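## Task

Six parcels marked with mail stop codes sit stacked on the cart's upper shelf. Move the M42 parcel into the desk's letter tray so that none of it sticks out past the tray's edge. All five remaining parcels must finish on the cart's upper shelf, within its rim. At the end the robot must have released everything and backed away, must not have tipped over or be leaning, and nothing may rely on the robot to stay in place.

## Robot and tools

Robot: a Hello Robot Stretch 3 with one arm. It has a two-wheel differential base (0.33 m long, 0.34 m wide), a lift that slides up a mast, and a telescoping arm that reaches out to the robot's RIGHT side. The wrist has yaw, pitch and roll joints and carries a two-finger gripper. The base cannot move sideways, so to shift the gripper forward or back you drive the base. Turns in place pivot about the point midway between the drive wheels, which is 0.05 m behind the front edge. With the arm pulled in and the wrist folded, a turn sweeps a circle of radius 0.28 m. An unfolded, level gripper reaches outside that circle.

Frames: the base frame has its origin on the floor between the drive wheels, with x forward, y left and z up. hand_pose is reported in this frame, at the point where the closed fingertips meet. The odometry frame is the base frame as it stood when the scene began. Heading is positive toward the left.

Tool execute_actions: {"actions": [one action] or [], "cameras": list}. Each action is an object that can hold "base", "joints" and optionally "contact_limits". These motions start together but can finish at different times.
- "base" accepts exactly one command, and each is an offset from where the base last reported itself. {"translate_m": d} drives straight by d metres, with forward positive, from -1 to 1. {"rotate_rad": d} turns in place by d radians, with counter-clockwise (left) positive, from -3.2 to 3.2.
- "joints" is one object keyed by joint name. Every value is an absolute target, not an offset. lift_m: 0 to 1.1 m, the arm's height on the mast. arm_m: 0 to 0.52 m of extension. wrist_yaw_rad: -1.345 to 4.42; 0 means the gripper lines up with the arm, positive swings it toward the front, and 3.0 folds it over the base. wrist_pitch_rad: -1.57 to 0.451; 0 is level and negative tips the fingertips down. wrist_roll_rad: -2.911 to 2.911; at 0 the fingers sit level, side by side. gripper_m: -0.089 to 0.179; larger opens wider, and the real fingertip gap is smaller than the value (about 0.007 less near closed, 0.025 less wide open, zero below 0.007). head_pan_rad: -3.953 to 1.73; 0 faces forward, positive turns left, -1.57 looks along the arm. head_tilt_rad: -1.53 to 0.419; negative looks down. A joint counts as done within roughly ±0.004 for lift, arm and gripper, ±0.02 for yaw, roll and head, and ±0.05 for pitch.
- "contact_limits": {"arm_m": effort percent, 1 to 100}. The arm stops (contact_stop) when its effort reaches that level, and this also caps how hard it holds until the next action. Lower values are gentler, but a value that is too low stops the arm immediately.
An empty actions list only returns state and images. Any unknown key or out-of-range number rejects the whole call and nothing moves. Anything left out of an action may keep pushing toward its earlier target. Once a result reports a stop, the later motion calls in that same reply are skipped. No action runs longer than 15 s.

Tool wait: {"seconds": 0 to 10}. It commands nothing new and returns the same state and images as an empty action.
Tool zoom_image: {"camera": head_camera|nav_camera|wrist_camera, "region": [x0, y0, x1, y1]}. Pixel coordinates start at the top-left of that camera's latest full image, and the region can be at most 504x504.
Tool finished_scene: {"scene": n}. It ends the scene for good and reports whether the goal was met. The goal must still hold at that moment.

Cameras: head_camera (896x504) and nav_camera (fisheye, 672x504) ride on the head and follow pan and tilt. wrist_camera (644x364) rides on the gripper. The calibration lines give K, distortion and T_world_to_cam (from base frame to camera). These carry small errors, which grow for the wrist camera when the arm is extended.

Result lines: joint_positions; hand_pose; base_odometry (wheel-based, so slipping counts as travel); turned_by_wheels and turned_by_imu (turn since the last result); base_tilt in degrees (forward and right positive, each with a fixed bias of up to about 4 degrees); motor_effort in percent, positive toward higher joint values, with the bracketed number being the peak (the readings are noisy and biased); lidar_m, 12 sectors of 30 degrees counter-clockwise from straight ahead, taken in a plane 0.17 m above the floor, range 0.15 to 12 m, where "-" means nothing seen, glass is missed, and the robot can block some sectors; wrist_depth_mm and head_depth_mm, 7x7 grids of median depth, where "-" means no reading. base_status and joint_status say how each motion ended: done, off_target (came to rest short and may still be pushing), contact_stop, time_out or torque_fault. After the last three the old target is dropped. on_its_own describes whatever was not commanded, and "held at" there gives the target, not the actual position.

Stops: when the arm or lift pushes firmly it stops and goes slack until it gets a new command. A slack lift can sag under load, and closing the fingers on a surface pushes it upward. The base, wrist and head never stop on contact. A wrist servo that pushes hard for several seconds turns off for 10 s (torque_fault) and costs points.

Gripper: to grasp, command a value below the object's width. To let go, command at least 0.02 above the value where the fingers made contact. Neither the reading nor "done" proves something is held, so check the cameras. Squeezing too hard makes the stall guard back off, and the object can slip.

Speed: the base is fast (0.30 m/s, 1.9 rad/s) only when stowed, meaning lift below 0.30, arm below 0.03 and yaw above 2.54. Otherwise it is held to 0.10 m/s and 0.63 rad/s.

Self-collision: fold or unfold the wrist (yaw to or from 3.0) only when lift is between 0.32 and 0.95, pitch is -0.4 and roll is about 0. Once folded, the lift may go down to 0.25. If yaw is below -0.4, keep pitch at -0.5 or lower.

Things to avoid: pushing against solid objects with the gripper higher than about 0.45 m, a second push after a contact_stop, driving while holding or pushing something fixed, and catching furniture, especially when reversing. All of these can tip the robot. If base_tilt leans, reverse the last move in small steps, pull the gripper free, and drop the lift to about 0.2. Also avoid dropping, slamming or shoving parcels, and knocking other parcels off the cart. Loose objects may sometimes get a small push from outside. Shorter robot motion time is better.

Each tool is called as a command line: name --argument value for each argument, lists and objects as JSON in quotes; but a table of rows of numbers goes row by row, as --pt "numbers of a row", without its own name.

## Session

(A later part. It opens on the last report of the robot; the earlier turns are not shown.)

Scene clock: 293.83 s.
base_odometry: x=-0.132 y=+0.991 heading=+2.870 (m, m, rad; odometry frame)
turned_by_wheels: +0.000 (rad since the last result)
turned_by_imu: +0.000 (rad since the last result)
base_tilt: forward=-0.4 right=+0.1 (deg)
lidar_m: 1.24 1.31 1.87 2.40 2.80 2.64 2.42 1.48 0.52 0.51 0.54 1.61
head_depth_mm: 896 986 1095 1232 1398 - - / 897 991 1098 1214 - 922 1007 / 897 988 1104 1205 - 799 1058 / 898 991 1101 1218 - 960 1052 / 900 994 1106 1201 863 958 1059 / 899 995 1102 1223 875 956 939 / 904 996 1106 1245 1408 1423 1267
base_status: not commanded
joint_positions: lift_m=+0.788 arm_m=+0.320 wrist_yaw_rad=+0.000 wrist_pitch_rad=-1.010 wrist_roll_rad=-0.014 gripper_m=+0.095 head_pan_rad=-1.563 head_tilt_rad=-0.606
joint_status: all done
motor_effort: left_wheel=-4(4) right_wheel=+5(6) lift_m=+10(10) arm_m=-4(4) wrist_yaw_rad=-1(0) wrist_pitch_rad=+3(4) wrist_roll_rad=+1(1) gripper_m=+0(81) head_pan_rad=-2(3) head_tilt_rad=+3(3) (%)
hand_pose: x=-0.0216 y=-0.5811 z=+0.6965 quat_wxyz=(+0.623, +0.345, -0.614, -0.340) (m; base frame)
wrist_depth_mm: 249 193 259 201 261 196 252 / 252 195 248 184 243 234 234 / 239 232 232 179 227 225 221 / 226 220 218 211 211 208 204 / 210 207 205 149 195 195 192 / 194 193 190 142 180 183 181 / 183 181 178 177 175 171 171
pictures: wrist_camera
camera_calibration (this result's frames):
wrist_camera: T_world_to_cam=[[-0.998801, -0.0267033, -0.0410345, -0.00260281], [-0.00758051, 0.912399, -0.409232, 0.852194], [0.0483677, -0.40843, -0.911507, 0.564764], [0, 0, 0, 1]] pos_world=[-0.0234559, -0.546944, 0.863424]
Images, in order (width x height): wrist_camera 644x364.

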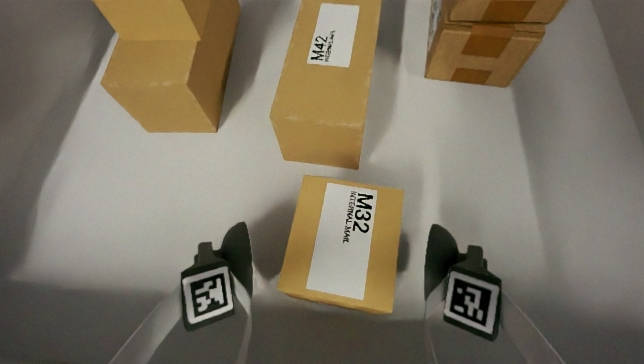

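execute_actions --actions '[{"joints": {"lift_m": 0.86}}]' --cameras '[]'

execute_actions --actions '[{"joints": {"arm_m": 0.44, "gripper_m": 0.1}}]' --cameras '["head_camera", "wrist_camera"]'

Scene clock: 344.47 s.
base_odometry: x=-0.132 y=+0.991 heading=+2.870 (m, m, rad; odometry frame)
turned_by_wheels: +0.000 (rad since the last result)
turned_by_imu: +0.000 (rad since the last result)
base_tilt: forward=-0.4 right=+0.1 (deg)
lidar_m: 1.24 1.31 1.88 2.40 2.81 2.64 2.42 1.48 0.52 0.51 0.54 1.61
head_depth_mm: 895 985 1098 1219 - - 1233 / 899 990 1097 - 895 782 1056 / 897 987 1100 - 876 800 1054 / 904 983 1109 1183 820 959 1052 / 897 992 1110 1196 852 959 1053 / 898 997 1103 1226 873 955 935 / 899 991 1107 1251 1401 1416 1257
base_status: not commanded
joint_positions: lift_m=+0.859 arm_m=+0.320 wrist_yaw_rad=+0.000 wrist_pitch_rad=-1.010 wrist_roll_rad=-0.014 gripper_m=+0.095 head_pan_rad=-1.563 head_tilt_rad=-0.606
joint_status: all done
motor_effort: left_wheel=-4(4) right_wheel=+5(4) lift_m=+36(39) arm_m=-4(4) wrist_yaw_rad=+0(1) wrist_pitch_rad=+3(3) wrist_roll_rad=+1(0) gripper_m=+0(0) head_pan_rad=-3(3) head_tilt_rad=+3(2) (%)
hand_pose: x=-0.0216 y=-0.5812 z=+0.7682 quat_wxyz=(+0.623, +0.345, -0.614, -0.340) (m; base frame)
wrist_depth_mm: 695 320 335 345 318 229 567 / 812 306 254 285 317 256 288 / 286 316 264 255 304 304 266 / 272 299 297 267 287 284 249 / 263 280 281 268 271 270 248 / 258 264 259 212 250 251 241 / 248 248 243 241 239 235 231
pictures: none
No camera images: the call's "cameras" was empty. Leave "cameras" out to get every camera's image.

Scene clock: 346.60 s.
base_odometry: x=-0.132 y=+0.991 heading=+2.870 (m, m, rad; odometry frame)
turned_by_wheels: +0.000 (rad since the last result)
turned_by_imu: +0.000 (rad since the last result)
base_tilt: forward=-0.3 right=+0.2 (deg)
lidar_m: 1.24 1.30 1.87 2.40 2.80 2.63 2.42 1.48 0.52 0.51 0.54 1.61
head_depth_mm: 898 984 1092 1226 - - 1235 / 899 991 1084 - 875 784 1057 / 898 991 1066 992 878 798 1048 / 902 992 1083 - 861 961 1051 / 901 992 1103 1197 856 952 1047 / 901 991 1104 1211 878 952 933 / 902 995 1115 1254 1400 1422 1255
base_status: not commanded
joint_positions: lift_m=+0.859 arm_m=+0.440 wrist_yaw_rad=+0.000 wrist_pitch_rad=-1.010 wrist_roll_rad=-0.014 gripper_m=+0.100 head_pan_rad=-1.563 head_tilt_rad=-0.606
joint_status: all done
motor_effort: left_wheel=-4(4) right_wheel=+5(5) lift_m=+36(36) arm_m=+3(3) wrist_yaw_rad=-1(0) wrist_pitch_rad=+3(3) wrist_roll_rad=+0(0) gripper_m=+0(35) head_pan_rad=-3(3) head_tilt_rad=+2(2) (%)
hand_pose: x=-0.0216 y=-0.7005 z=+0.7683 quat_wxyz=(+0.624, +0.345, -0.614, -0.340) (m; base frame)
wrist_depth_mm: 500 527 524 513 488 484 464 / 641 295 285 566 547 536 538 / 778 308 311 308 288 191 257 / 265 186 260 236 276 178 245 / 253 177 261 222 264 178 243 / 258 216 258 207 253 250 243 / 248 248 243 194 238 234 231
pictures: head_camera (sideways: a quarter turn clockwise sets it upright), wrist_camera
camera_calibration (this result's frames):
head_camera: T_world_to_cam=[[0.00427072, 0.51878, -0.854897, 1.12967], [0.999862, -0.015931, -0.00467255, 0.00551097], [-0.0160434, -0.854759, -0.518776, 0.62875], [0, 0, 0, 1]] pos_world=[-0.000247433, -0.0485317, 1.29196]
wrist_camera: T_world_to_cam=[[-0.998801, -0.0267204, -0.0410234, -0.0028674], [-0.00758074, 0.91223, -0.409608, 0.990658], [0.0483677, -0.408806, -0.911339, 0.581005], [0, 0, 0, 1]] pos_world=[-0.0234559, -0.666266, 0.935156]
Images, in order (width x height): head_camera 896x504, wrist_camera 644x364.

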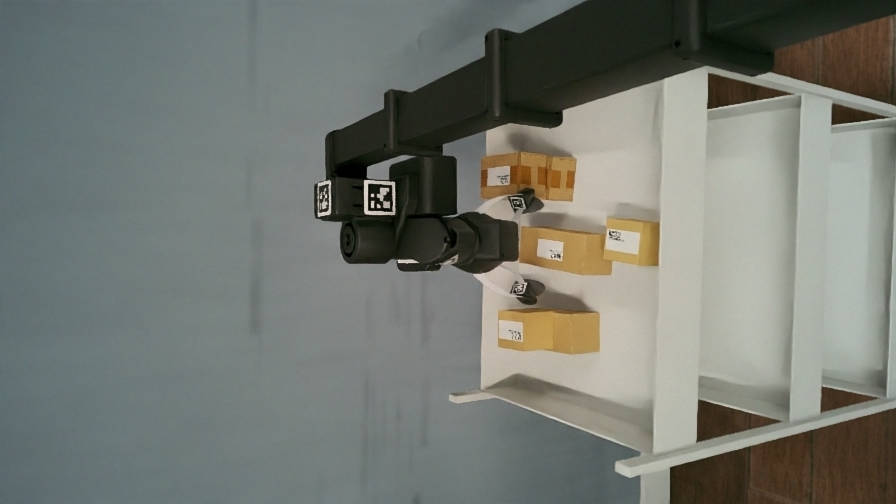

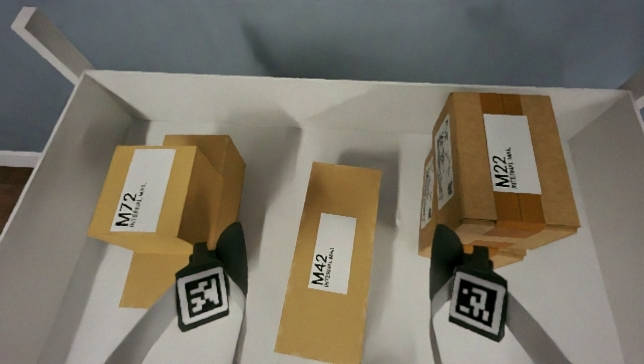

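execute_actions --actions '[{"joints": {"lift_m": 0.787}}]' --cameras '["head_camera", "wrist_camera"]'

Scene clock: 352.07 s.
base_odometry: x=-0.132 y=+0.991 heading=+2.870 (m, m, rad; odometry frame)
turned_by_wheels: +0.000 (rad since the last result)
turned_by_imu: +0.000 (rad since the last result)
base_tilt: forward=-0.5 right=+0.2 (deg)
lidar_m: 1.23 1.31 1.87 2.40 2.80 2.64 2.42 1.48 0.52 0.51 0.54 1.61
head_depth_mm: 895 986 1100 1235 1406 1532 - / 896 981 1101 1215 - 929 1015 / 901 988 1102 - 874 797 1050 / 900 985 1107 1169 830 958 1062 / 905 995 1102 1201 858 956 1056 / 898 996 1105 1225 876 960 935 / 904 992 1107 1246 1404 1422 1257
base_status: not commanded
joint_positions: lift_m=+0.788 arm_m=+0.440 wrist_yaw_rad=+0.000 wrist_pitch_rad=-1.010 wrist_roll_rad=-0.014 gripper_m=+0.100 head_pan_rad=-1.563 head_tilt_rad=-0.606
joint_status: all done
motor_effort: left_wheel=-4(4) right_wheel=+5(5) lift_m=+10(32) arm_m=+3(3) wrist_yaw_rad=+0(1) wrist_pitch_rad=+3(3) wrist_roll_rad=+0(0) gripper_m=+1(0) head_pan_rad=-3(2) head_tilt_rad=+2(3) (%)
hand_pose: x=-0.0216 y=-0.7005 z=+0.6966 quat_wxyz=(+0.624, +0.345, -0.614, -0.340) (m; base frame)
wrist_depth_mm: 225 219 213 206 199 136 125 / 125 137 245 244 240 133 115 / 114 138 230 170 222 130 107 / 109 138 214 156 204 136 114 / 150 150 204 146 194 171 187 / 144 145 141 138 183 183 179 / 183 181 175 129 172 171 170
pictures: head_camera (sideways: a quarter turn clockwise sets it upright), wrist_camera
camera_calibration (this result's frames):
head_camera: T_world_to_cam=[[0.00427066, 0.51878, -0.854897, 1.12967], [0.999862, -0.0159309, -0.00467254, 0.00551096], [-0.0160433, -0.85476, -0.518776, 0.628749], [0, 0, 0, 1]] pos_world=[-0.000247428, -0.0485317, 1.29196]
wrist_camera: T_world_to_cam=[[-0.998801, -0.0267205, -0.0410235, -0.00580811], [-0.00758055, 0.912228, -0.409612, 0.9613], [0.0483678, -0.40881, -0.911337, 0.515672], [0, 0, 0, 1]] pos_world=[-0.0234559, -0.666269, 0.863473]
Images, in order (width x height): head_camera 896x504, wrist_camera 644x364.

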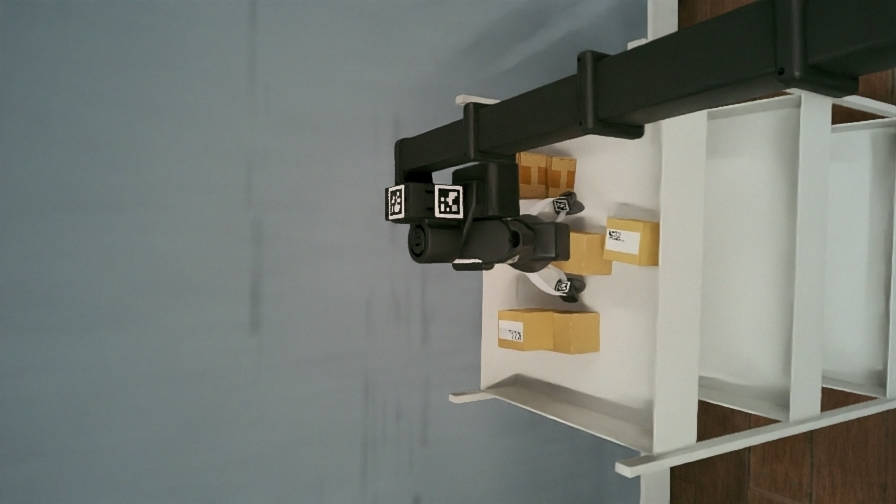

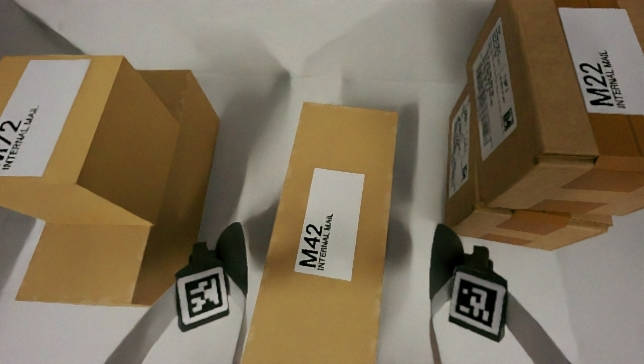

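execute_actions --actions '[{"joints": {"gripper_m": 0.04}}]' --cameras '["wrist_camera"]'

Scene clock: 355.23 s.
base_odometry: x=-0.132 y=+0.991 heading=+2.870 (m, m, rad; odometry frame)
turned_by_wheels: +0.000 (rad since the last result)
turned_by_imu: +0.000 (rad since the last result)
base_tilt: forward=-0.4 right=+0.0 (deg)
lidar_m: 1.24 1.30 1.88 2.41 2.81 2.64 2.42 1.48 0.52 0.51 0.54 1.61
head_depth_mm: 897 987 1092 1229 1414 1540 - / 897 985 1096 1213 - 922 1010 / 897 994 1098 - 877 798 1050 / 899 997 1108 1177 829 964 1050 / 898 993 1105 1203 860 953 1049 / 903 988 1103 1221 876 956 933 / 905 995 1103 1247 1400 1417 1258
base_status: not commanded
joint_positions: lift_m=+0.788 arm_m=+0.440 wrist_yaw_rad=+0.000 wrist_pitch_rad=-1.010 wrist_roll_rad=-0.014 gripper_m=+0.040 head_pan_rad=-1.563 head_tilt_rad=-0.606
joint_status: all done
motor_effort: left_wheel=-3(4) right_wheel=+3(4) lift_m=+10(10) arm_m=+3(4) wrist_yaw_rad=-1(1) wrist_pitch_rad=+3(3) wrist_roll_rad=+0(0) gripper_m=-8(81) head_pan_rad=-3(3) head_tilt_rad=+2(3) (%)
hand_pose: x=-0.0216 y=-0.7005 z=+0.6966 quat_wxyz=(+0.624, +0.345, -0.614, -0.340) (m; base frame)
wrist_depth_mm: 225 220 212 206 200 136 125 / 124 138 246 242 238 134 115 / 114 137 229 172 220 130 107 / 110 137 213 157 204 136 114 / 150 150 203 145 190 173 186 / 144 153 193 136 134 184 180 / 182 181 175 128 170 171 170
pictures: wrist_camera
camera_calibration (this result's frames):
wrist_camera: T_world_to_cam=[[-0.998801, -0.0267214, -0.0410239, -0.00580875], [-0.00758119, 0.912228, -0.409612, 0.961296], [0.0483685, -0.40881, -0.911337, 0.515662], [0, 0, 0, 1]] pos_world=[-0.0234558, -0.666269, 0.863462]
Images, in order (width x height): wrist_camera 644x364.

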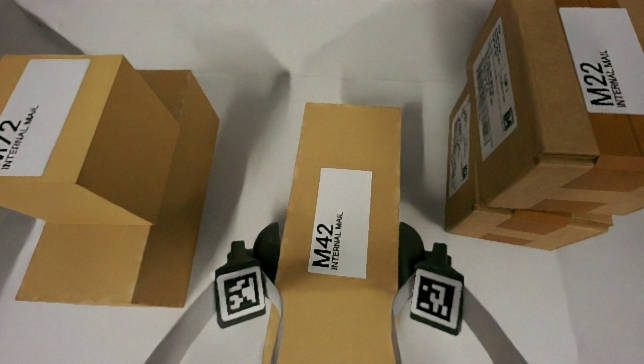

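execute_actions --actions '[{"joints": {"lift_m": 0.93}}]' --cameras '["head_camera", "wrist_camera"]'

Scene clock: 360.30 s.
base_odometry: x=-0.132 y=+0.991 heading=+2.870 (m, m, rad; odometry frame)
turned_by_wheels: +0.000 (rad since the last result)
turned_by_imu: +0.000 (rad since the last result)
base_tilt: forward=-0.4 right=+0.2 (deg)
lidar_m: 1.24 1.31 1.87 2.40 2.80 2.64 2.41 1.48 0.52 0.51 0.54 1.60
head_depth_mm: 892 984 1077 - 1427 1428 1264 / 894 987 - 1241 880 773 1051 / 900 990 - 1194 876 797 1053 / 899 990 1092 792 877 954 1054 / 900 992 1103 1199 859 952 1053 / 902 996 1109 1222 878 957 938 / 901 993 1108 1252 1400 1423 1261
base_status: not commanded
joint_positions: lift_m=+0.929 arm_m=+0.440 wrist_yaw_rad=+0.000 wrist_pitch_rad=-1.012 wrist_roll_rad=-0.014 gripper_m=+0.040 head_pan_rad=-1.563 head_tilt_rad=-0.606
joint_status: all done
motor_effort: left_wheel=-3(3) right_wheel=+4(3) lift_m=+37(40) arm_m=+3(3) wrist_yaw_rad=+0(1) wrist_pitch_rad=+4(4) wrist_roll_rad=+0(0) gripper_m=-7(7) head_pan_rad=-3(3) head_tilt_rad=+3(3) (%)
hand_pose: x=-0.0216 y=-0.6999 z=+0.8379 quat_wxyz=(+0.623, +0.346, -0.613, -0.341) (m; base frame)
wrist_depth_mm: 538 533 520 503 490 484 476 / 673 629 641 618 601 576 568 / 869 369 379 175 345 663 658 / - 371 323 159 254 325 884 / - 314 252 145 238 242 997 / - 326 278 136 134 318 299 / 939 311 305 126 295 298 278
pictures: head_camera (sideways: a quarter turn clockwise sets it upright), wrist_camera
camera_calibration (this result's frames):
head_camera: T_world_to_cam=[[0.00427079, 0.51878, -0.854897, 1.12967], [0.999862, -0.0159311, -0.00467254, 0.00551096], [-0.0160435, -0.854759, -0.518776, 0.628749], [0, 0, 0, 1]] pos_world=[-0.000247439, -0.0485317, 1.29196]
wrist_camera: T_world_to_cam=[[-0.998801, -0.0266149, -0.0410922, 0.000137785], [-0.00758237, 0.913294, -0.40723, 1.0174], [0.0483676, -0.40643, -0.912401, 0.647288], [0, 0, 0, 1]] pos_world=[-0.0234558, -0.666108, 1.00491]
Images, in order (width x height): head_camera 896x504, wrist_camera 644x364.

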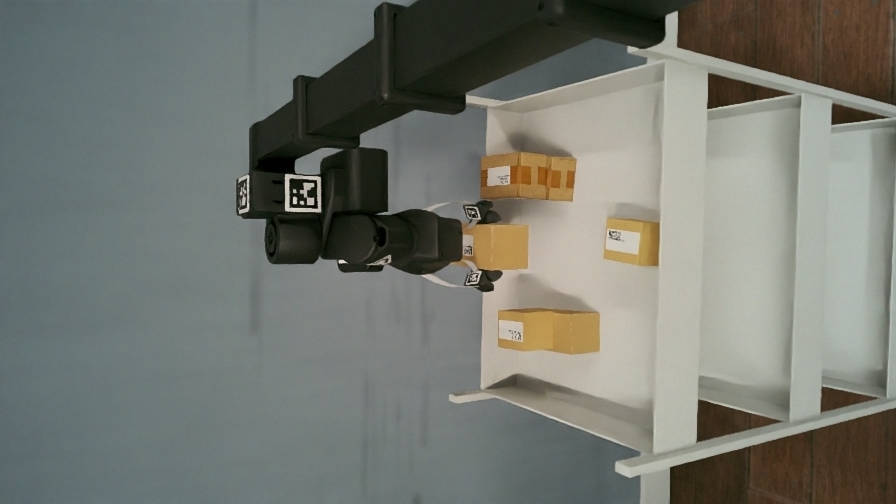

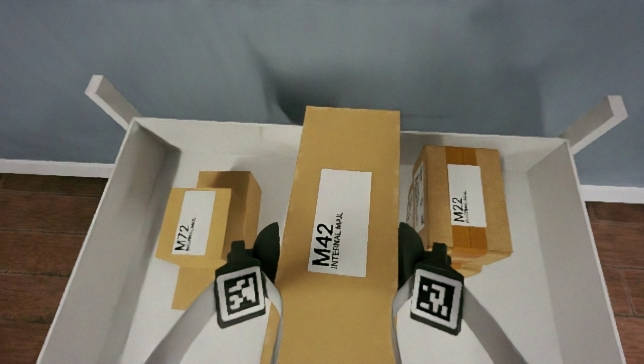

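execute_actions --actions '[{"joints": {"arm_m": 0.0, "lift_m": 1.0}}]' --cameras '[]'

Scene clock: 442.13 s.
base_odometry: x=-0.132 y=+0.991 heading=+2.870 (m, m, rad; odometry frame)
turned_by_wheels: +0.000 (rad since the last result)
turned_by_imu: +0.000 (rad since the last result)
base_tilt: forward=-0.5 right=+0.1 (deg)
lidar_m: 1.24 1.30 1.87 2.41 2.81 2.64 2.41 1.48 0.52 0.51 0.54 1.61
head_depth_mm: 897 984 1095 1192 - - - / 897 984 1095 1211 - - - / 900 990 1093 1191 - - - / 904 983 1106 1193 956 755 - / 893 992 1106 1203 862 961 1047 / 903 997 1106 1223 874 956 941 / 903 995 1105 1252 1402 1414 1252
base_status: not commanded
joint_positions: lift_m=+0.999 arm_m=+0.002 wrist_yaw_rad=+0.000 wrist_pitch_rad=-1.013 wrist_roll_rad=-0.014 gripper_m=+0.040 head_pan_rad=-1.563 head_tilt_rad=-0.606
joint_status: all done
joint sent to its limit — the command would take arm_m past its lower limit, so that joint was sent only as far as its limit.
motor_effort: left_wheel=-4(3) right_wheel=+4(3) lift_m=+38(39) arm_m=-4(4) wrist_yaw_rad=-1(0) wrist_pitch_rad=+4(4) wrist_roll_rad=+0(0) gripper_m=-8(8) head_pan_rad=-3(3) head_tilt_rad=+2(3) (%)
hand_pose: x=-0.0216 y=-0.2618 z=+0.9079 quat_wxyz=(+0.623, +0.346, -0.613, -0.341) (m; base frame)
wrist_depth_mm: - - 565 570 562 990 965 / - - 530 473 524 - - / - - 831 175 479 - - / - - - 160 720 - - / - - - 146 - - - / - - - 136 134 - - / 998 - 969 126 986 940 933
pictures: none
No camera images: the call's "cameras" was empty. Leave "cameras" out to get every camera's image.

execute_actions --actions '[{"base": {"rotate_rad": -0.266}, "joints": {"head_pan_rad": -3.0, "head_tilt_rad": -0.25}}]' --cameras '["head_camera"]'

Scene clock: 452.20 s.
base_odometry: x=-0.132 y=+0.991 heading=+2.605 (m, m, rad; odometry frame)
turned_by_wheels: -0.266 (rad since the last result)
turned_by_imu: -0.263 (rad since the last result)
base_tilt: forward=-0.5 right=+0.2 (deg)
lidar_m: 1.24 1.24 1.48 2.41 2.64 3.17 2.64 2.01 1.23 0.51 0.51 1.29
head_depth_mm: 2729 2867 2951 3050 3204 - - / 2701 2816 2937 2965 3180 - - / 2695 2813 2910 2922 3083 2211 1655 / 2632 2760 2837 2917 3090 2200 1657 / 2605 2727 2845 2880 3023 2205 1695 / 2593 2697 2842 2891 2952 2230 1694 / 2586 2684 2798 2875 2964 2229 1711
base_status: done
joint_positions: lift_m=+0.999 arm_m=+0.002 wrist_yaw_rad=+0.000 wrist_pitch_rad=-1.013 wrist_roll_rad=-0.014 gripper_m=+0.040 head_pan_rad=-2.993 head_tilt_rad=-0.260
joint_status: all done
motor_effort: left_wheel=+4(9) right_wheel=-6(10) lift_m=+37(37) arm_m=-4(4) wrist_yaw_rad=-1(1) wrist_pitch_rad=+4(4) wrist_roll_rad=+1(0) gripper_m=-8(8) head_pan_rad=-3(31) head_tilt_rad=+4(23) (%)
hand_pose: x=-0.0216 y=-0.2618 z=+0.9079 quat_wxyz=(+0.623, +0.346, -0.613, -0.341) (m; base frame)
wrist_depth_mm: 864 534 581 569 - - - / - 540 531 521 - - - / - 472 498 175 - - - / - - 774 160 - - - / - - - 146 - - - / - - - 136 135 - 997 / - - 993 126 957 970 947
pictures: head_camera (sideways: a quarter turn clockwise sets it upright)
camera_calibration (this result's frames):
head_camera: T_world_to_cam=[[0.197519, 0.0213089, -0.980068, 1.29186], [0.124762, -0.99218, 0.00357175, 0.00011619], [-0.972328, -0.122981, -0.198633, 0.217954], [0, 0, 0, 1]] pos_world=[-0.0432589, -0.00060877, 1.30941]
Images, in order (width x height): head_camera 896x504.

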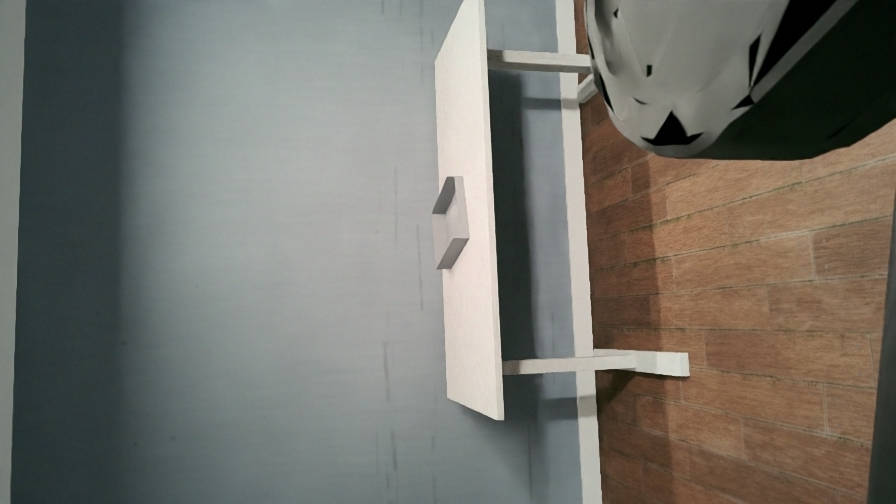

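execute_actions --actions '[{"base": {"translate_m": -1.0}}]' --cameras '[]'

execute_actions --actions '[{"base": {"translate_m": -0.9}}]' --cameras '["head_camera"]'

Scene clock: 467.30 s.
base_odometry: x=+0.727 y=+0.480 heading=+2.605 (m, m, rad; odometry frame)
turned_by_wheels: +0.000 (rad since the last result)
turned_by_imu: +0.000 (rad since the last result)
base_tilt: forward=-0.5 right=+0.3 (deg)
lidar_m: 2.21 2.21 2.54 2.22 2.46 1.67 1.73 1.49 1.45 1.30 1.30 1.05
head_depth_mm: 1801 1876 1931 2031 1593 - - / 1768 1863 1950 1991 1560 - - / 1740 1831 1915 2017 1445 2156 1657 / 1731 1802 1865 1976 1426 2120 1660 / 1700 1783 1872 1923 1456 2097 1686 / 1711 1776 1828 1908 1478 2067 1701 / 1682 1745 1835 1898 1479 1902 1594
base_status: done
joint_positions: lift_m=+0.999 arm_m=+0.002 wrist_yaw_rad=+0.000 wrist_pitch_rad=-1.013 wrist_roll_rad=-0.014 gripper_m=+0.040 head_pan_rad=-2.993 head_tilt_rad=-0.260
joint_status: not commanded
motor_effort: left_wheel=+5(6) right_wheel=-5(11) lift_m=+37(37) arm_m=-4(4) wrist_yaw_rad=+0(1) wrist_pitch_rad=+4(4) wrist_roll_rad=+0(0) gripper_m=-7(8) head_pan_rad=-3(3) head_tilt_rad=+5(4) (%)
hand_pose: x=-0.0216 y=-0.2618 z=+0.9079 quat_wxyz=(+0.623, +0.346, -0.613, -0.341) (m; base frame)
wrist_depth_mm: - - - - - - - / - - - - - - - / - - - 175 - - - / - - - 159 - - - / - - - 146 - - - / - - - 136 134 - - / - - 992 127 955 971 943
pictures: none
No camera images: the call's "cameras" was empty. Leave "cameras" out to get every camera's image.

Scene clock: 477.27 s.
base_odometry: x=+1.500 y=+0.020 heading=+2.605 (m, m, rad; odometry frame)
turned_by_wheels: +0.000 (rad since the last result)
turned_by_imu: +0.000 (rad since the last result)
base_tilt: forward=-0.5 right=+0.2 (deg)
lidar_m: 1.99 3.09 2.42 2.26 1.97 0.84 1.05 1.05 0.82 1.48 1.48 1.78
head_depth_mm: 958 1000 1037 1086 1123 - - / 942 981 1025 1070 1120 - - / 935 971 1018 1062 1116 982 731 / 928 959 1001 1038 1094 990 718 / 913 948 993 1031 1078 928 756 / 902 938 976 1023 1068 900 757 / 895 930 963 1008 1057 994 747
base_status: done
joint_positions: lift_m=+0.999 arm_m=+0.002 wrist_yaw_rad=+0.000 wrist_pitch_rad=-1.013 wrist_roll_rad=-0.014 gripper_m=+0.040 head_pan_rad=-2.993 head_tilt_rad=-0.260
joint_status: not commanded
motor_effort: left_wheel=+5(5) right_wheel=-4(10) lift_m=+37(37) arm_m=-4(5) wrist_yaw_rad=-1(1) wrist_pitch_rad=+4(4) wrist_roll_rad=+0(1) gripper_m=-8(8) head_pan_rad=-3(3) head_tilt_rad=+4(5) (%)
hand_pose: x=-0.0216 y=-0.2618 z=+0.9079 quat_wxyz=(+0.623, +0.346, -0.613, -0.341) (m; base frame)
wrist_depth_mm: - - - - 493 474 460 / - - - - 460 441 431 / - - - 176 415 406 397 / - - - 159 402 372 370 / - - - 146 - 350 346 / - - - 136 134 334 324 / - - 972 126 970 313 308
pictures: head_camera (sideways: a quarter turn clockwise sets it upright)
camera_calibration (this result's frames):
head_camera: T_world_to_cam=[[0.19748, 0.0212861, -0.980076, 1.29187], [0.124678, -0.992191, 0.00357273, 0.000115421], [-0.972346, -0.122899, -0.198592, 0.217901], [0, 0, 0, 1]] pos_world=[-0.0432587, -0.000604546, 1.30941]
Images, in order (width x height): head_camera 896x504.

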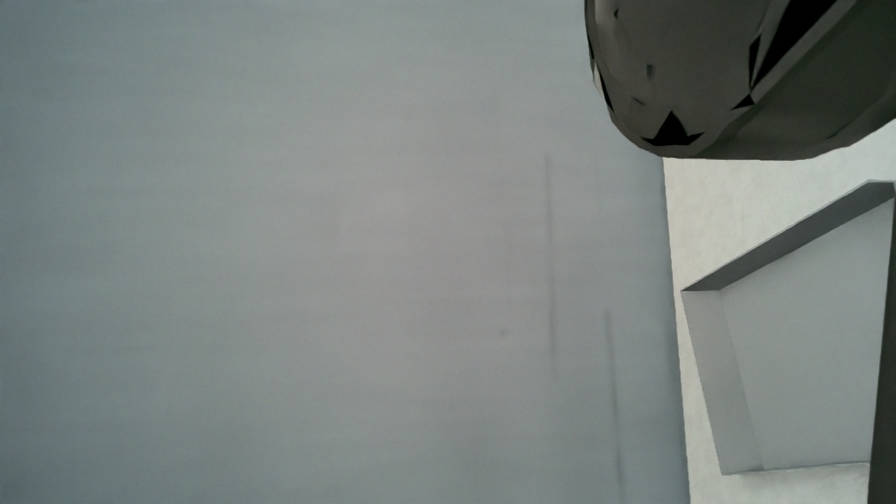

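execute_actions --actions '[{"joints": {"head_tilt_rad": -0.9}}]'

Scene clock: 484.30 s.
base_odometry: x=+1.500 y=+0.020 heading=+2.605 (m, m, rad; odometry frame)
turned_by_wheels: +0.000 (rad since the last result)
turned_by_imu: +0.000 (rad since the last result)
base_tilt: forward=-0.4 right=+0.2 (deg)
lidar_m: 1.99 3.09 2.42 2.26 1.96 0.84 1.05 1.05 0.82 1.48 1.49 1.78
head_depth_mm: 927 - - - - 1234 1138 / 924 - - - - 1235 1127 / 931 1060 - - - 1202 1155 / 922 1051 997 - - 892 1164 / 911 1044 949 - - 577 1163 / 904 1037 909 - - 577 1126 / 897 1023 - - - 573 1114
base_status: not commanded
joint_positions: lift_m=+0.999 arm_m=+0.002 wrist_yaw_rad=+0.000 wrist_pitch_rad=-1.013 wrist_roll_rad=-0.014 gripper_m=+0.040 head_pan_rad=-2.993 head_tilt_rad=-0.888
joint_status: all done
motor_effort: left_wheel=+5(5) right_wheel=-6(5) lift_m=+37(38) arm_m=-4(4) wrist_yaw_rad=-1(1) wrist_pitch_rad=+4(4) wrist_roll_rad=+0(0) gripper_m=-7(8) head_pan_rad=-3(3) head_tilt_rad=-5(31) (%)
hand_pose: x=-0.0216 y=-0.2618 z=+0.9079 quat_wxyz=(+0.623, +0.346, -0.613, -0.341) (m; base frame)
wrist_depth_mm: - - - - 481 469 465 / - - - - 455 439 428 / - - - 175 412 400 397 / - - - 159 407 373 366 / - - - 146 - 350 347 / - - - 136 135 328 326 / - - - 126 929 315 307
pictures: head_camera (sideways: a quarter turn clockwise sets it upright), nav_camera (sideways: a quarter turn counterclockwise sets it upright), wrist_camera
camera_calibration (this result's frames):
head_camera: T_world_to_cam=[[0.729608, 0.100718, -0.676408, 0.892587], [0.126684, -0.991882, -0.0110449, 0.0191305], [-0.672029, -0.0776316, -0.736445, 0.915899], [0, 0, 0, 1]] pos_world=[-0.0381521, 0.000178149, 1.27847]
nav_camera: T_world_to_cam=[[-0.762937, -0.110378, 0.63698, -0.780932], [-0.162411, 0.986441, -0.0235927, 0.077778], [-0.62574, -0.121452, -0.770519, 0.964258], [0, 0, 0, 1]] pos_world=[0.0202046, -0.0458096, 1.24225]
wrist_camera: T_world_to_cam=[[-0.998801, -0.0265903, -0.0411075, 0.0146926], [-0.00758128, 0.913527, -0.406709, 0.645327], [0.0483673, -0.405909, -0.912633, 0.889513], [0, 0, 0, 1]] pos_world=[-0.0234559, -0.228071, 1.07486]
Images, in order (width x height): head_camera 896x504, nav_camera 672x504, wrist_camera 644x364.

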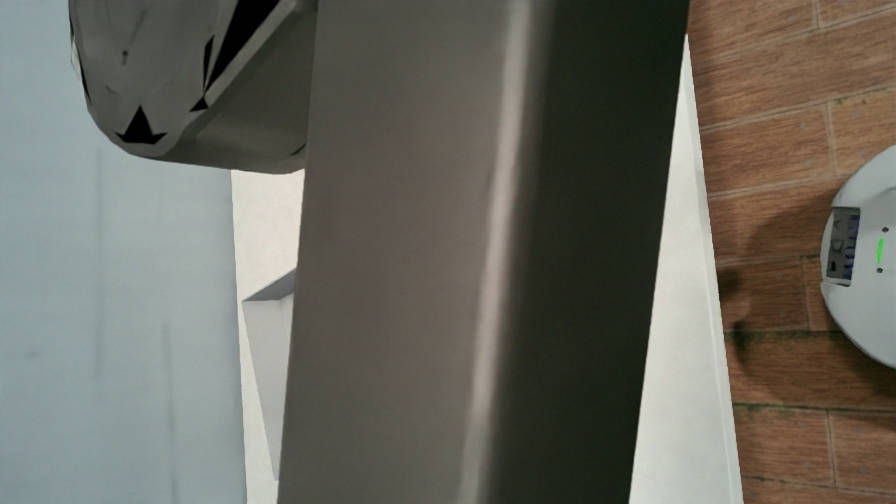

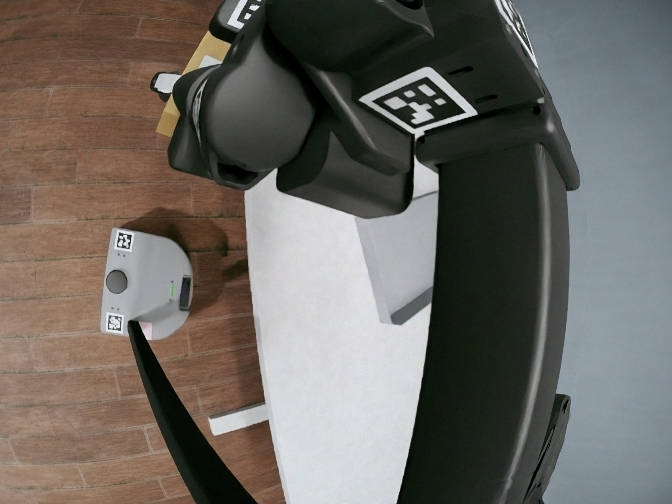

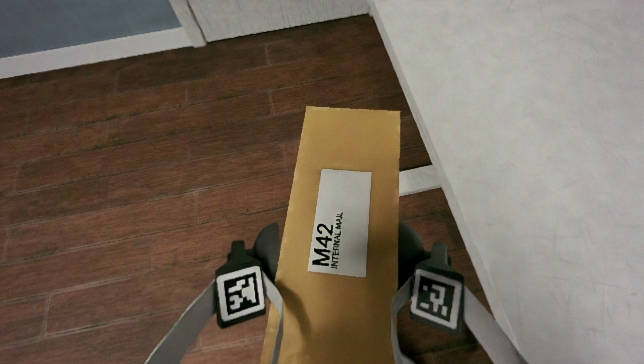

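execute_actions --actions '[{"base": {"rotate_rad": -1.288}, "joints": {"arm_m": 0.42, "head_pan_rad": -1.57, "head_tilt_rad": -0.75}}]' --cameras '["head_camera", "wrist_camera"]'

Scene clock: 559.07 s.
base_odometry: x=+1.500 y=+0.020 heading=+1.317 (m, m, rad; odometry frame)
turned_by_wheels: -1.288 (rad since the last result)
turned_by_imu: -1.273 (rad since the last result)
base_tilt: forward=-0.4 right=+0.1 (deg)
lidar_m: 1.48 1.59 1.87 3.07 2.89 2.30 2.26 0.84 1.07 1.04 0.82 1.51
head_depth_mm: 857 - 1097 879 713 602 550 / 847 1005 1084 876 713 598 549 / 843 1027 1084 848 712 598 547 / 851 - 697 869 712 597 549 / 878 999 1092 867 690 597 549 / 886 994 1092 870 706 595 546 / 885 1003 1083 868 709 594 545
base_status: done
joint_positions: lift_m=+0.999 arm_m=+0.420 wrist_yaw_rad=+0.000 wrist_pitch_rad=-1.013 wrist_roll_rad=-0.014 gripper_m=+0.040 head_pan_rad=-1.577 head_tilt_rad=-0.754
joint_status: all done
motor_effort: left_wheel=+4(9) right_wheel=-4(9) lift_m=+37(36) arm_m=+3(4) wrist_yaw_rad=+0(1) wrist_pitch_rad=+4(4) wrist_roll_rad=+0(1) gripper_m=-7(7) head_pan_rad=+3(32) head_tilt_rad=+2(15) (%)
hand_pose: x=-0.0216 y=-0.6798 z=+0.9079 quat_wxyz=(+0.623, +0.346, -0.613, -0.341) (m; base frame)
wrist_depth_mm: 530 518 509 488 470 450 442 / 475 462 455 455 432 436 426 / 427 429 381 175 389 401 394 / 402 395 389 159 356 370 374 / 375 365 360 146 295 352 345 / 344 340 335 136 134 328 326 / 325 322 313 126 306 307 305
pictures: head_camera (sideways: a quarter turn clockwise sets it upright), wrist_camera
camera_calibration (this result's frames):
head_camera: T_world_to_cam=[[0.01211, 0.63906, -0.769062, 1.01772], [0.999556, -0.0286773, -0.00809021, 0.00996102], [-0.0272247, -0.768622, -0.639123, 0.785384], [0, 0, 0, 1]] pos_world=[-0.000899259, -0.0464314, 1.28472]
wrist_camera: T_world_to_cam=[[-0.998806, -0.0264103, -0.0411102, 0.00368249], [-0.00741721, 0.913542, -0.406677, 1.02715], [0.0482963, -0.405886, -0.912647, 0.719872], [0, 0, 0, 1]] pos_world=[-0.0234705, -0.646066, 1.07486]
Images, in order (width x height): head_camera 896x504, wrist_camera 644x364.

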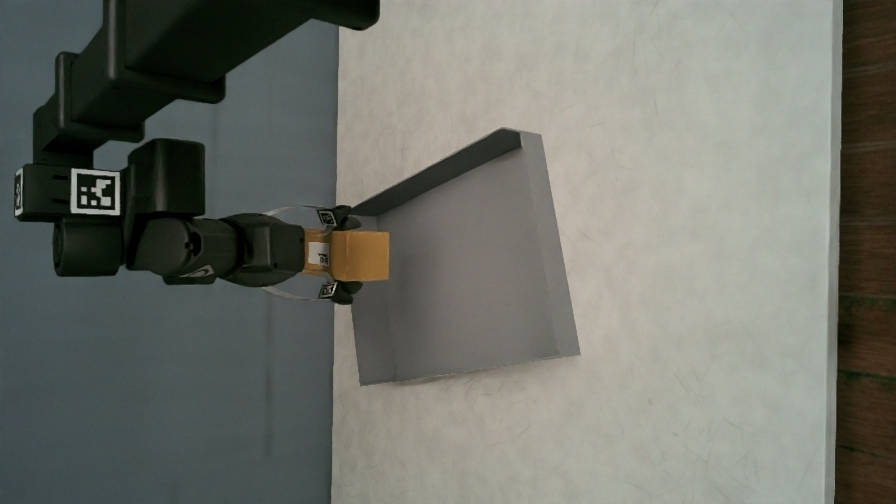

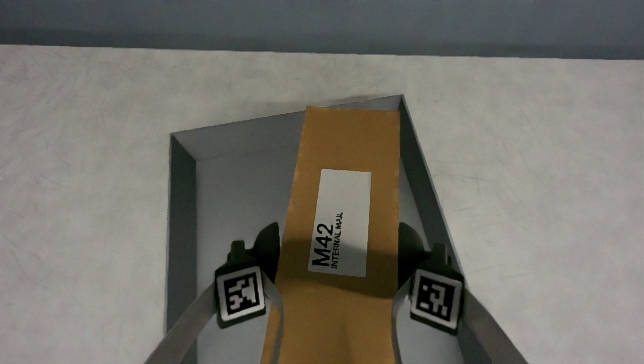

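execute_actions --actions '[{"joints": {"lift_m": 0.86}}]' --cameras '["head_camera", "wrist_camera"]'

Scene clock: 604.97 s.
base_odometry: x=+1.500 y=+0.020 heading=+1.317 (m, m, rad; odometry frame)
turned_by_wheels: +0.000 (rad since the last result)
turned_by_imu: +0.000 (rad since the last result)
base_tilt: forward=-0.5 right=+0.1 (deg)
lidar_m: 1.48 1.59 1.88 3.07 2.90 2.31 2.26 0.85 1.06 1.04 0.82 1.51
head_depth_mm: 869 983 1084 922 - - 544 / 877 989 1081 825 713 598 549 / 875 975 - 847 712 598 550 / 876 973 - 798 708 599 546 / 879 994 1090 867 693 596 547 / 885 997 1089 872 707 595 546 / 883 1007 1083 870 709 594 546
base_status: not commanded
joint_positions: lift_m=+0.861 arm_m=+0.420 wrist_yaw_rad=+0.000 wrist_pitch_rad=-1.013 wrist_roll_rad=-0.014 gripper_m=+0.040 head_pan_rad=-1.577 head_tilt_rad=-0.754
joint_status: all done
motor_effort: left_wheel=+4(4) right_wheel=-5(5) lift_m=+11(34) arm_m=+3(3) wrist_yaw_rad=+0(1) wrist_pitch_rad=+4(4) wrist_roll_rad=+0(0) gripper_m=-8(7) head_pan_rad=+2(2) head_tilt_rad=+2(1) (%)
hand_pose: x=-0.0216 y=-0.6798 z=+0.7692 quat_wxyz=(+0.623, +0.346, -0.613, -0.341) (m; base frame)
wrist_depth_mm: 309 228 237 249 253 282 279 / 272 257 266 265 259 251 255 / 203 248 249 175 237 205 237 / 187 231 230 159 221 188 221 / 177 216 216 146 207 195 206 / 171 204 204 136 134 191 157 / 166 194 188 127 182 182 146
pictures: head_camera (sideways: a quarter turn clockwise sets it upright), wrist_camera
camera_calibration (this result's frames):
head_camera: T_world_to_cam=[[0.01211, 0.63906, -0.769062, 1.01772], [0.999556, -0.0286773, -0.00809021, 0.00996102], [-0.0272247, -0.768622, -0.639123, 0.785385], [0, 0, 0, 1]] pos_world=[-0.000899259, -0.0464314, 1.28472]
wrist_camera: T_world_to_cam=[[-0.998806, -0.0264069, -0.0411124, -0.00201514], [-0.00741708, 0.913575, -0.406604, 0.970701], [0.0482964, -0.405813, -0.912679, 0.593368], [0, 0, 0, 1]] pos_world=[-0.0234705, -0.646064, 0.936162]
Images, in order (width x height): head_camera 896x504, wrist_camera 644x364.

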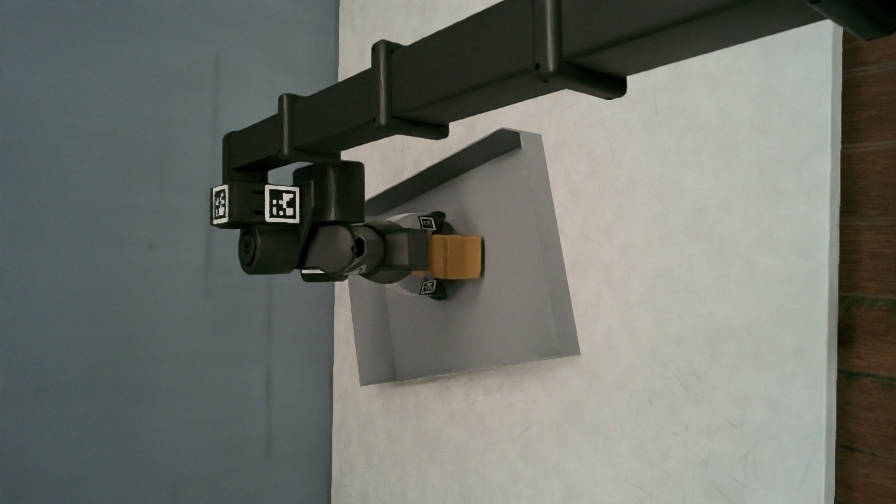

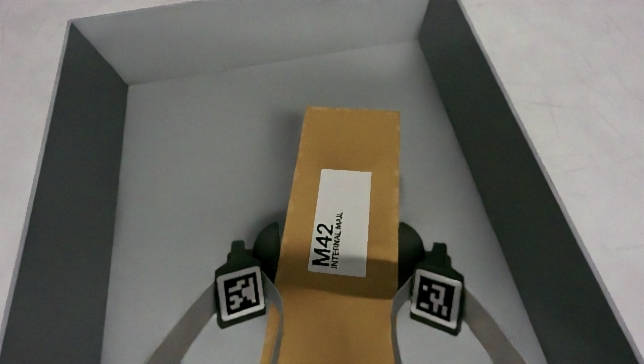

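execute_actions --actions '[{"joints": {"lift_m": 0.853}}]' --cameras '[]'

execute_actions --actions '[{"joints": {"gripper_m": 0.095}}]' --cameras '["head_camera", "wrist_camera"]'

Scene clock: 618.07 s.
base_odometry: x=+1.500 y=+0.020 heading=+1.317 (m, m, rad; odometry frame)
turned_by_wheels: +0.000 (rad since the last result)
turned_by_imu: +0.000 (rad since the last result)
base_tilt: forward=-0.5 right=+0.1 (deg)
lidar_m: 1.48 1.59 1.88 3.08 2.90 2.30 2.26 0.85 1.07 1.05 0.82 1.51
head_depth_mm: 870 982 1079 915 - - 546 / 875 990 1091 - 713 602 549 / 877 968 - 844 712 596 549 / 884 989 - 793 707 598 548 / 883 997 1090 872 692 599 546 / 882 999 1091 867 704 595 545 / 894 1000 1083 871 706 596 545
base_status: not commanded
joint_positions: lift_m=+0.854 arm_m=+0.420 wrist_yaw_rad=+0.000 wrist_pitch_rad=-1.013 wrist_roll_rad=-0.014 gripper_m=+0.040 head_pan_rad=-1.577 head_tilt_rad=-0.754
joint_status: all done
motor_effort: left_wheel=+4(4) right_wheel=-4(4) lift_m=+11(10) arm_m=+3(3) wrist_yaw_rad=-1(0) wrist_pitch_rad=+4(4) wrist_roll_rad=+1(0) gripper_m=-7(7) head_pan_rad=+2(2) head_tilt_rad=+1(2) (%)
hand_pose: x=-0.0216 y=-0.6798 z=+0.7622 quat_wxyz=(+0.623, +0.346, -0.613, -0.341) (m; base frame)
wrist_depth_mm: 296 223 234 250 253 269 268 / 215 255 260 258 251 213 248 / 193 241 242 175 231 189 229 / 185 225 224 159 213 185 211 / 179 209 211 146 200 193 193 / 171 197 199 136 135 185 149 / 167 186 181 126 175 176 140
pictures: none
No camera images: the call's "cameras" was empty. Leave "cameras" out to get every camera's image.

Scene clock: 619.10 s.
base_odometry: x=+1.500 y=+0.020 heading=+1.317 (m, m, rad; odometry frame)
turned_by_wheels: +0.000 (rad since the last result)
turned_by_imu: +0.000 (rad since the last result)
base_tilt: forward=-0.5 right=+0.1 (deg)
lidar_m: 1.48 1.59 1.88 3.08 2.89 2.31 2.26 0.84 1.06 1.04 0.82 1.51
head_depth_mm: 872 982 1094 916 - - 544 / 873 988 1088 - 710 598 548 / 877 975 - 845 710 598 549 / 886 997 - 797 711 597 548 / 884 995 1092 869 690 595 548 / 882 997 1085 871 709 597 547 / 889 1008 1085 868 708 595 545
base_status: not commanded
joint_positions: lift_m=+0.854 arm_m=+0.420 wrist_yaw_rad=+0.000 wrist_pitch_rad=-1.011 wrist_roll_rad=-0.014 gripper_m=+0.095 head_pan_rad=-1.577 head_tilt_rad=-0.754
joint_status: all done
motor_effort: left_wheel=+4(4) right_wheel=-5(4) lift_m=+10(11) arm_m=+3(3) wrist_yaw_rad=-1(1) wrist_pitch_rad=+4(4) wrist_roll_rad=+0(0) gripper_m=+0(81) head_pan_rad=+3(2) head_tilt_rad=+1(1) (%)
hand_pose: x=-0.0216 y=-0.6802 z=+0.7624 quat_wxyz=(+0.623, +0.345, -0.614, -0.340) (m; base frame)
wrist_depth_mm: 296 224 235 249 252 271 272 / 215 256 258 257 249 213 247 / 194 240 242 178 231 191 226 / 185 226 222 165 211 185 214 / 178 212 212 153 201 193 195 / 173 197 194 142 186 182 147 / 167 186 183 134 176 174 140
pictures: head_camera (sideways: a quarter turn clockwise sets it upright), wrist_camera
camera_calibration (this result's frames):
head_camera: T_world_to_cam=[[0.0121101, 0.63906, -0.769062, 1.01772], [0.999556, -0.0286774, -0.00809021, 0.00996103], [-0.0272248, -0.768622, -0.639123, 0.785385], [0, 0, 0, 1]] pos_world=[-0.000899265, -0.0464314, 1.28472]
wrist_camera: T_world_to_cam=[[-0.998806, -0.0264796, -0.0410644, -0.00239135], [-0.00741492, 0.912832, -0.408269, 0.969091], [0.0482956, -0.407477, -0.911938, 0.585309], [0, 0, 0, 1]] pos_world=[-0.0234706, -0.64618, 0.929317]
Images, in order (width x height): head_camera 896x504, wrist_camera 644x364.

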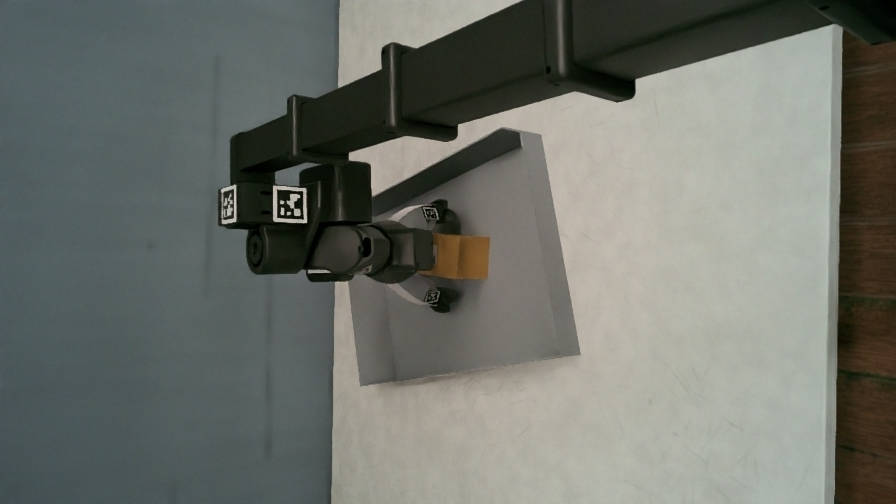

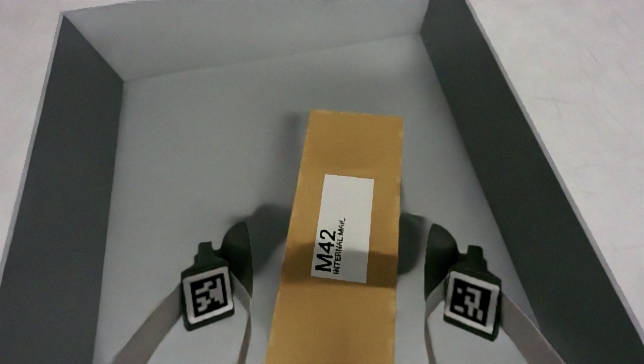

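Released. Now raise and retract.

execute_actions --actions '[{"joints": {"lift_m": 0.95}}]' --cameras '[]'

execute_actions --actions '[{"joints": {"arm_m": 0.0}}]' --cameras '["head_camera"]'

Scene clock: 625.63 s.
base_odometry: x=+1.500 y=+0.020 heading=+1.317 (m, m, rad; odometry frame)
turned_by_wheels: +0.000 (rad since the last result)
turned_by_imu: +0.000 (rad since the last result)
base_tilt: forward=-0.4 right=+0.1 (deg)
lidar_m: 1.48 1.59 1.88 3.07 2.89 2.31 2.26 0.84 1.07 1.04 0.82 1.51
head_depth_mm: 873 964 - 849 715 599 550 / 872 - 1067 878 714 601 549 / 866 - 1094 843 712 597 548 / 882 - 980 819 710 596 547 / 884 993 1092 869 688 597 548 / 883 1002 1086 872 709 595 546 / 889 1006 1079 872 707 595 545
base_status: not commanded
joint_positions: lift_m=+0.949 arm_m=+0.420 wrist_yaw_rad=+0.000 wrist_pitch_rad=-1.010 wrist_roll_rad=-0.014 gripper_m=+0.095 head_pan_rad=-1.577 head_tilt_rad=-0.754
joint_status: all done
motor_effort: left_wheel=+4(4) right_wheel=-5(5) lift_m=+36(38) arm_m=+3(3) wrist_yaw_rad=+0(1) wrist_pitch_rad=+3(4) wrist_roll_rad=+0(1) gripper_m=+0(0) head_pan_rad=+3(2) head_tilt_rad=+1(1) (%)
hand_pose: x=-0.0216 y=-0.6804 z=+0.8582 quat_wxyz=(+0.623, +0.345, -0.614, -0.340) (m; base frame)
wrist_depth_mm: 442 436 437 433 445 429 421 / 411 399 392 340 363 373 361 / 373 357 346 346 339 348 343 / 343 332 331 325 319 321 315 / 317 308 314 257 296 298 297 / 300 291 289 240 278 281 275 / 281 278 268 224 264 258 264
pictures: none
No camera images: the call's "cameras" was empty. Leave "cameras" out to get every camera's image.

Scene clock: 629.90 s.
base_odometry: x=+1.500 y=+0.020 heading=+1.317 (m, m, rad; odometry frame)
turned_by_wheels: +0.000 (rad since the last result)
turned_by_imu: +0.000 (rad since the last result)
base_tilt: forward=-0.4 right=+0.0 (deg)
lidar_m: 1.48 1.59 1.88 3.06 2.90 2.30 2.26 0.84 1.07 1.04 0.82 1.51
head_depth_mm: 873 979 1078 928 - - - / 881 988 1085 906 - - - / 873 995 1087 844 - - - / 883 1000 1091 818 746 604 1109 / 887 994 1094 870 691 610 547 / 885 994 1085 868 710 595 545 / 887 1007 1086 868 706 595 546
base_status: not commanded
joint_positions: lift_m=+0.949 arm_m=+0.002 wrist_yaw_rad=+0.000 wrist_pitch_rad=-1.010 wrist_roll_rad=-0.014 gripper_m=+0.095 head_pan_rad=-1.577 head_tilt_rad=-0.754
joint_status: all done
joint sent to its limit — the command would take arm_m past its lower limit, so that joint was sent only as far as its limit.
motor_effort: left_wheel=+4(4) right_wheel=-5(5) lift_m=+36(36) arm_m=-4(4) wrist_yaw_rad=+0(0) wrist_pitch_rad=+3(3) wrist_roll_rad=+0(0) gripper_m=+0(0) head_pan_rad=+2(3) head_tilt_rad=+2(2) (%)
hand_pose: x=-0.0216 y=-0.2625 z=+0.8583 quat_wxyz=(+0.623, +0.345, -0.614, -0.340) (m; base frame)
wrist_depth_mm: 456 446 425 423 406 406 399 / 411 399 390 379 378 379 375 / 375 364 360 354 353 346 341 / 343 344 339 332 323 321 319 / 322 314 316 307 307 303 297 / 312 303 298 288 287 280 278 / 980 967 956 958 934 925 873
pictures: head_camera (sideways: a quarter turn clockwise sets it upright)
camera_calibration (this result's frames):
head_camera: T_world_to_cam=[[0.0120548, 0.639043, -0.769076, 1.01773], [0.999558, -0.0285913, -0.00808969, 0.00996034], [-0.0271585, -0.768639, -0.639106, 0.785361], [0, 0, 0, 1]] pos_world=[-0.00089526, -0.0464324, 1.28473]
Images, in order (width x height): head_camera 896x504.

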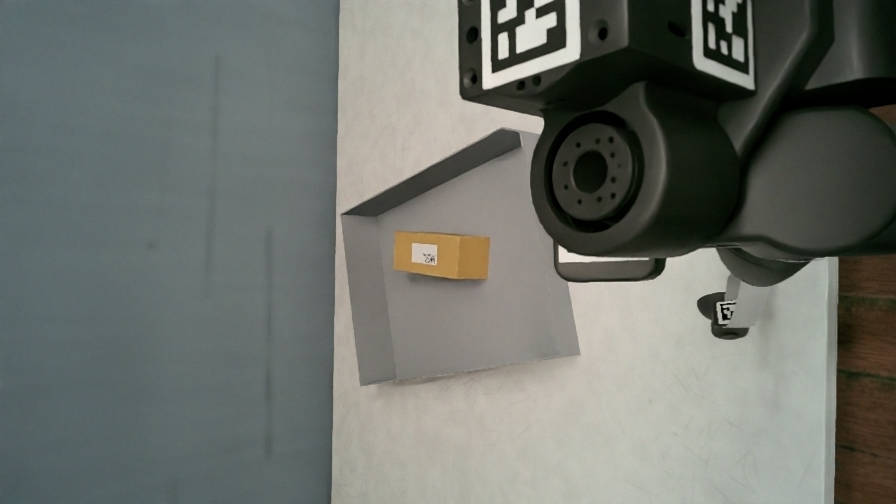

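execute_actions --actions '[{"base": {"translate_m": 0.25}}]' --cameras '["nav_camera"]'

Scene clock: 638.97 s.
base_odometry: x=+1.563 y=+0.262 heading=+1.317 (m, m, rad; odometry frame)
turned_by_wheels: +0.000 (rad since the last result)
turned_by_imu: +0.001 (rad since the last result)
base_tilt: forward=-0.3 right=+0.1 (deg)
lidar_m: 1.23 1.33 1.75 3.05 3.06 2.56 2.50 1.05 1.09 1.06 0.68 1.26
head_depth_mm: 887 1001 1094 887 - - - / 892 1007 1097 876 - - - / 892 1008 1094 851 - - - / 893 1010 1093 873 750 604 1133 / 900 1021 1096 871 707 612 1106 / 899 1010 1095 872 706 596 1107 / 901 1019 1105 870 706 593 1074
base_status: done
joint_positions: lift_m=+0.949 arm_m=+0.002 wrist_yaw_rad=+0.000 wrist_pitch_rad=-1.010 wrist_roll_rad=-0.014 gripper_m=+0.095 head_pan_rad=-1.577 head_tilt_rad=-0.754
joint_status: not commanded
motor_effort: left_wheel=+4(9) right_wheel=-6(6) lift_m=+36(36) arm_m=-4(3) wrist_yaw_rad=-1(1) wrist_pitch_rad=+3(3) wrist_roll_rad=+0(0) gripper_m=+0(0) head_pan_rad=+2(2) head_tilt_rad=+2(2) (%)
hand_pose: x=-0.0216 y=-0.2625 z=+0.8583 quat_wxyz=(+0.623, +0.345, -0.614, -0.340) (m; base frame)
wrist_depth_mm: 449 442 428 428 412 402 402 / 405 399 394 388 380 365 370 / 374 366 362 357 349 352 339 / 347 342 337 334 328 322 315 / 323 318 315 308 305 301 299 / 982 986 302 294 289 283 278 / 964 981 952 934 930 908 887
pictures: nav_camera (sideways: a quarter turn counterclockwise sets it upright)
camera_calibration (this result's frames):
nav_camera: T_world_to_cam=[[-0.00766335, -0.678438, 0.734618, -0.912772], [-0.999701, -0.0118667, -0.0213878, 0.0800189], [0.0232278, -0.734562, -0.678144, 0.840164], [0, 0, 0, 1]] pos_world=[0.0534849, -0.00115705, 1.242]
Images, in order (width x height): nav_camera 672x504.

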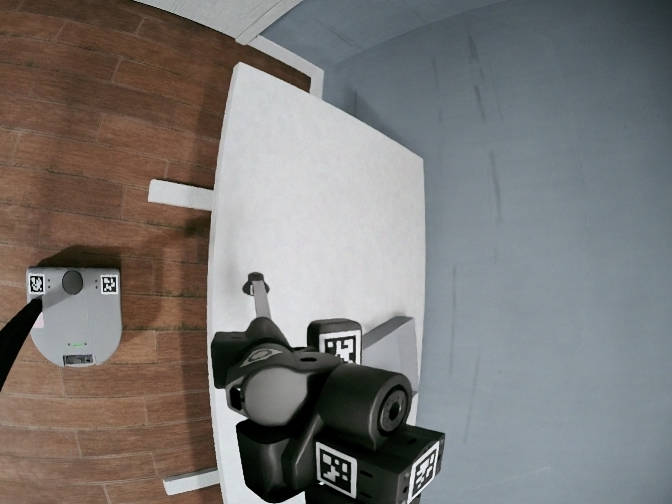

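finished_scene --scene 1

The scene is finished: the task was done.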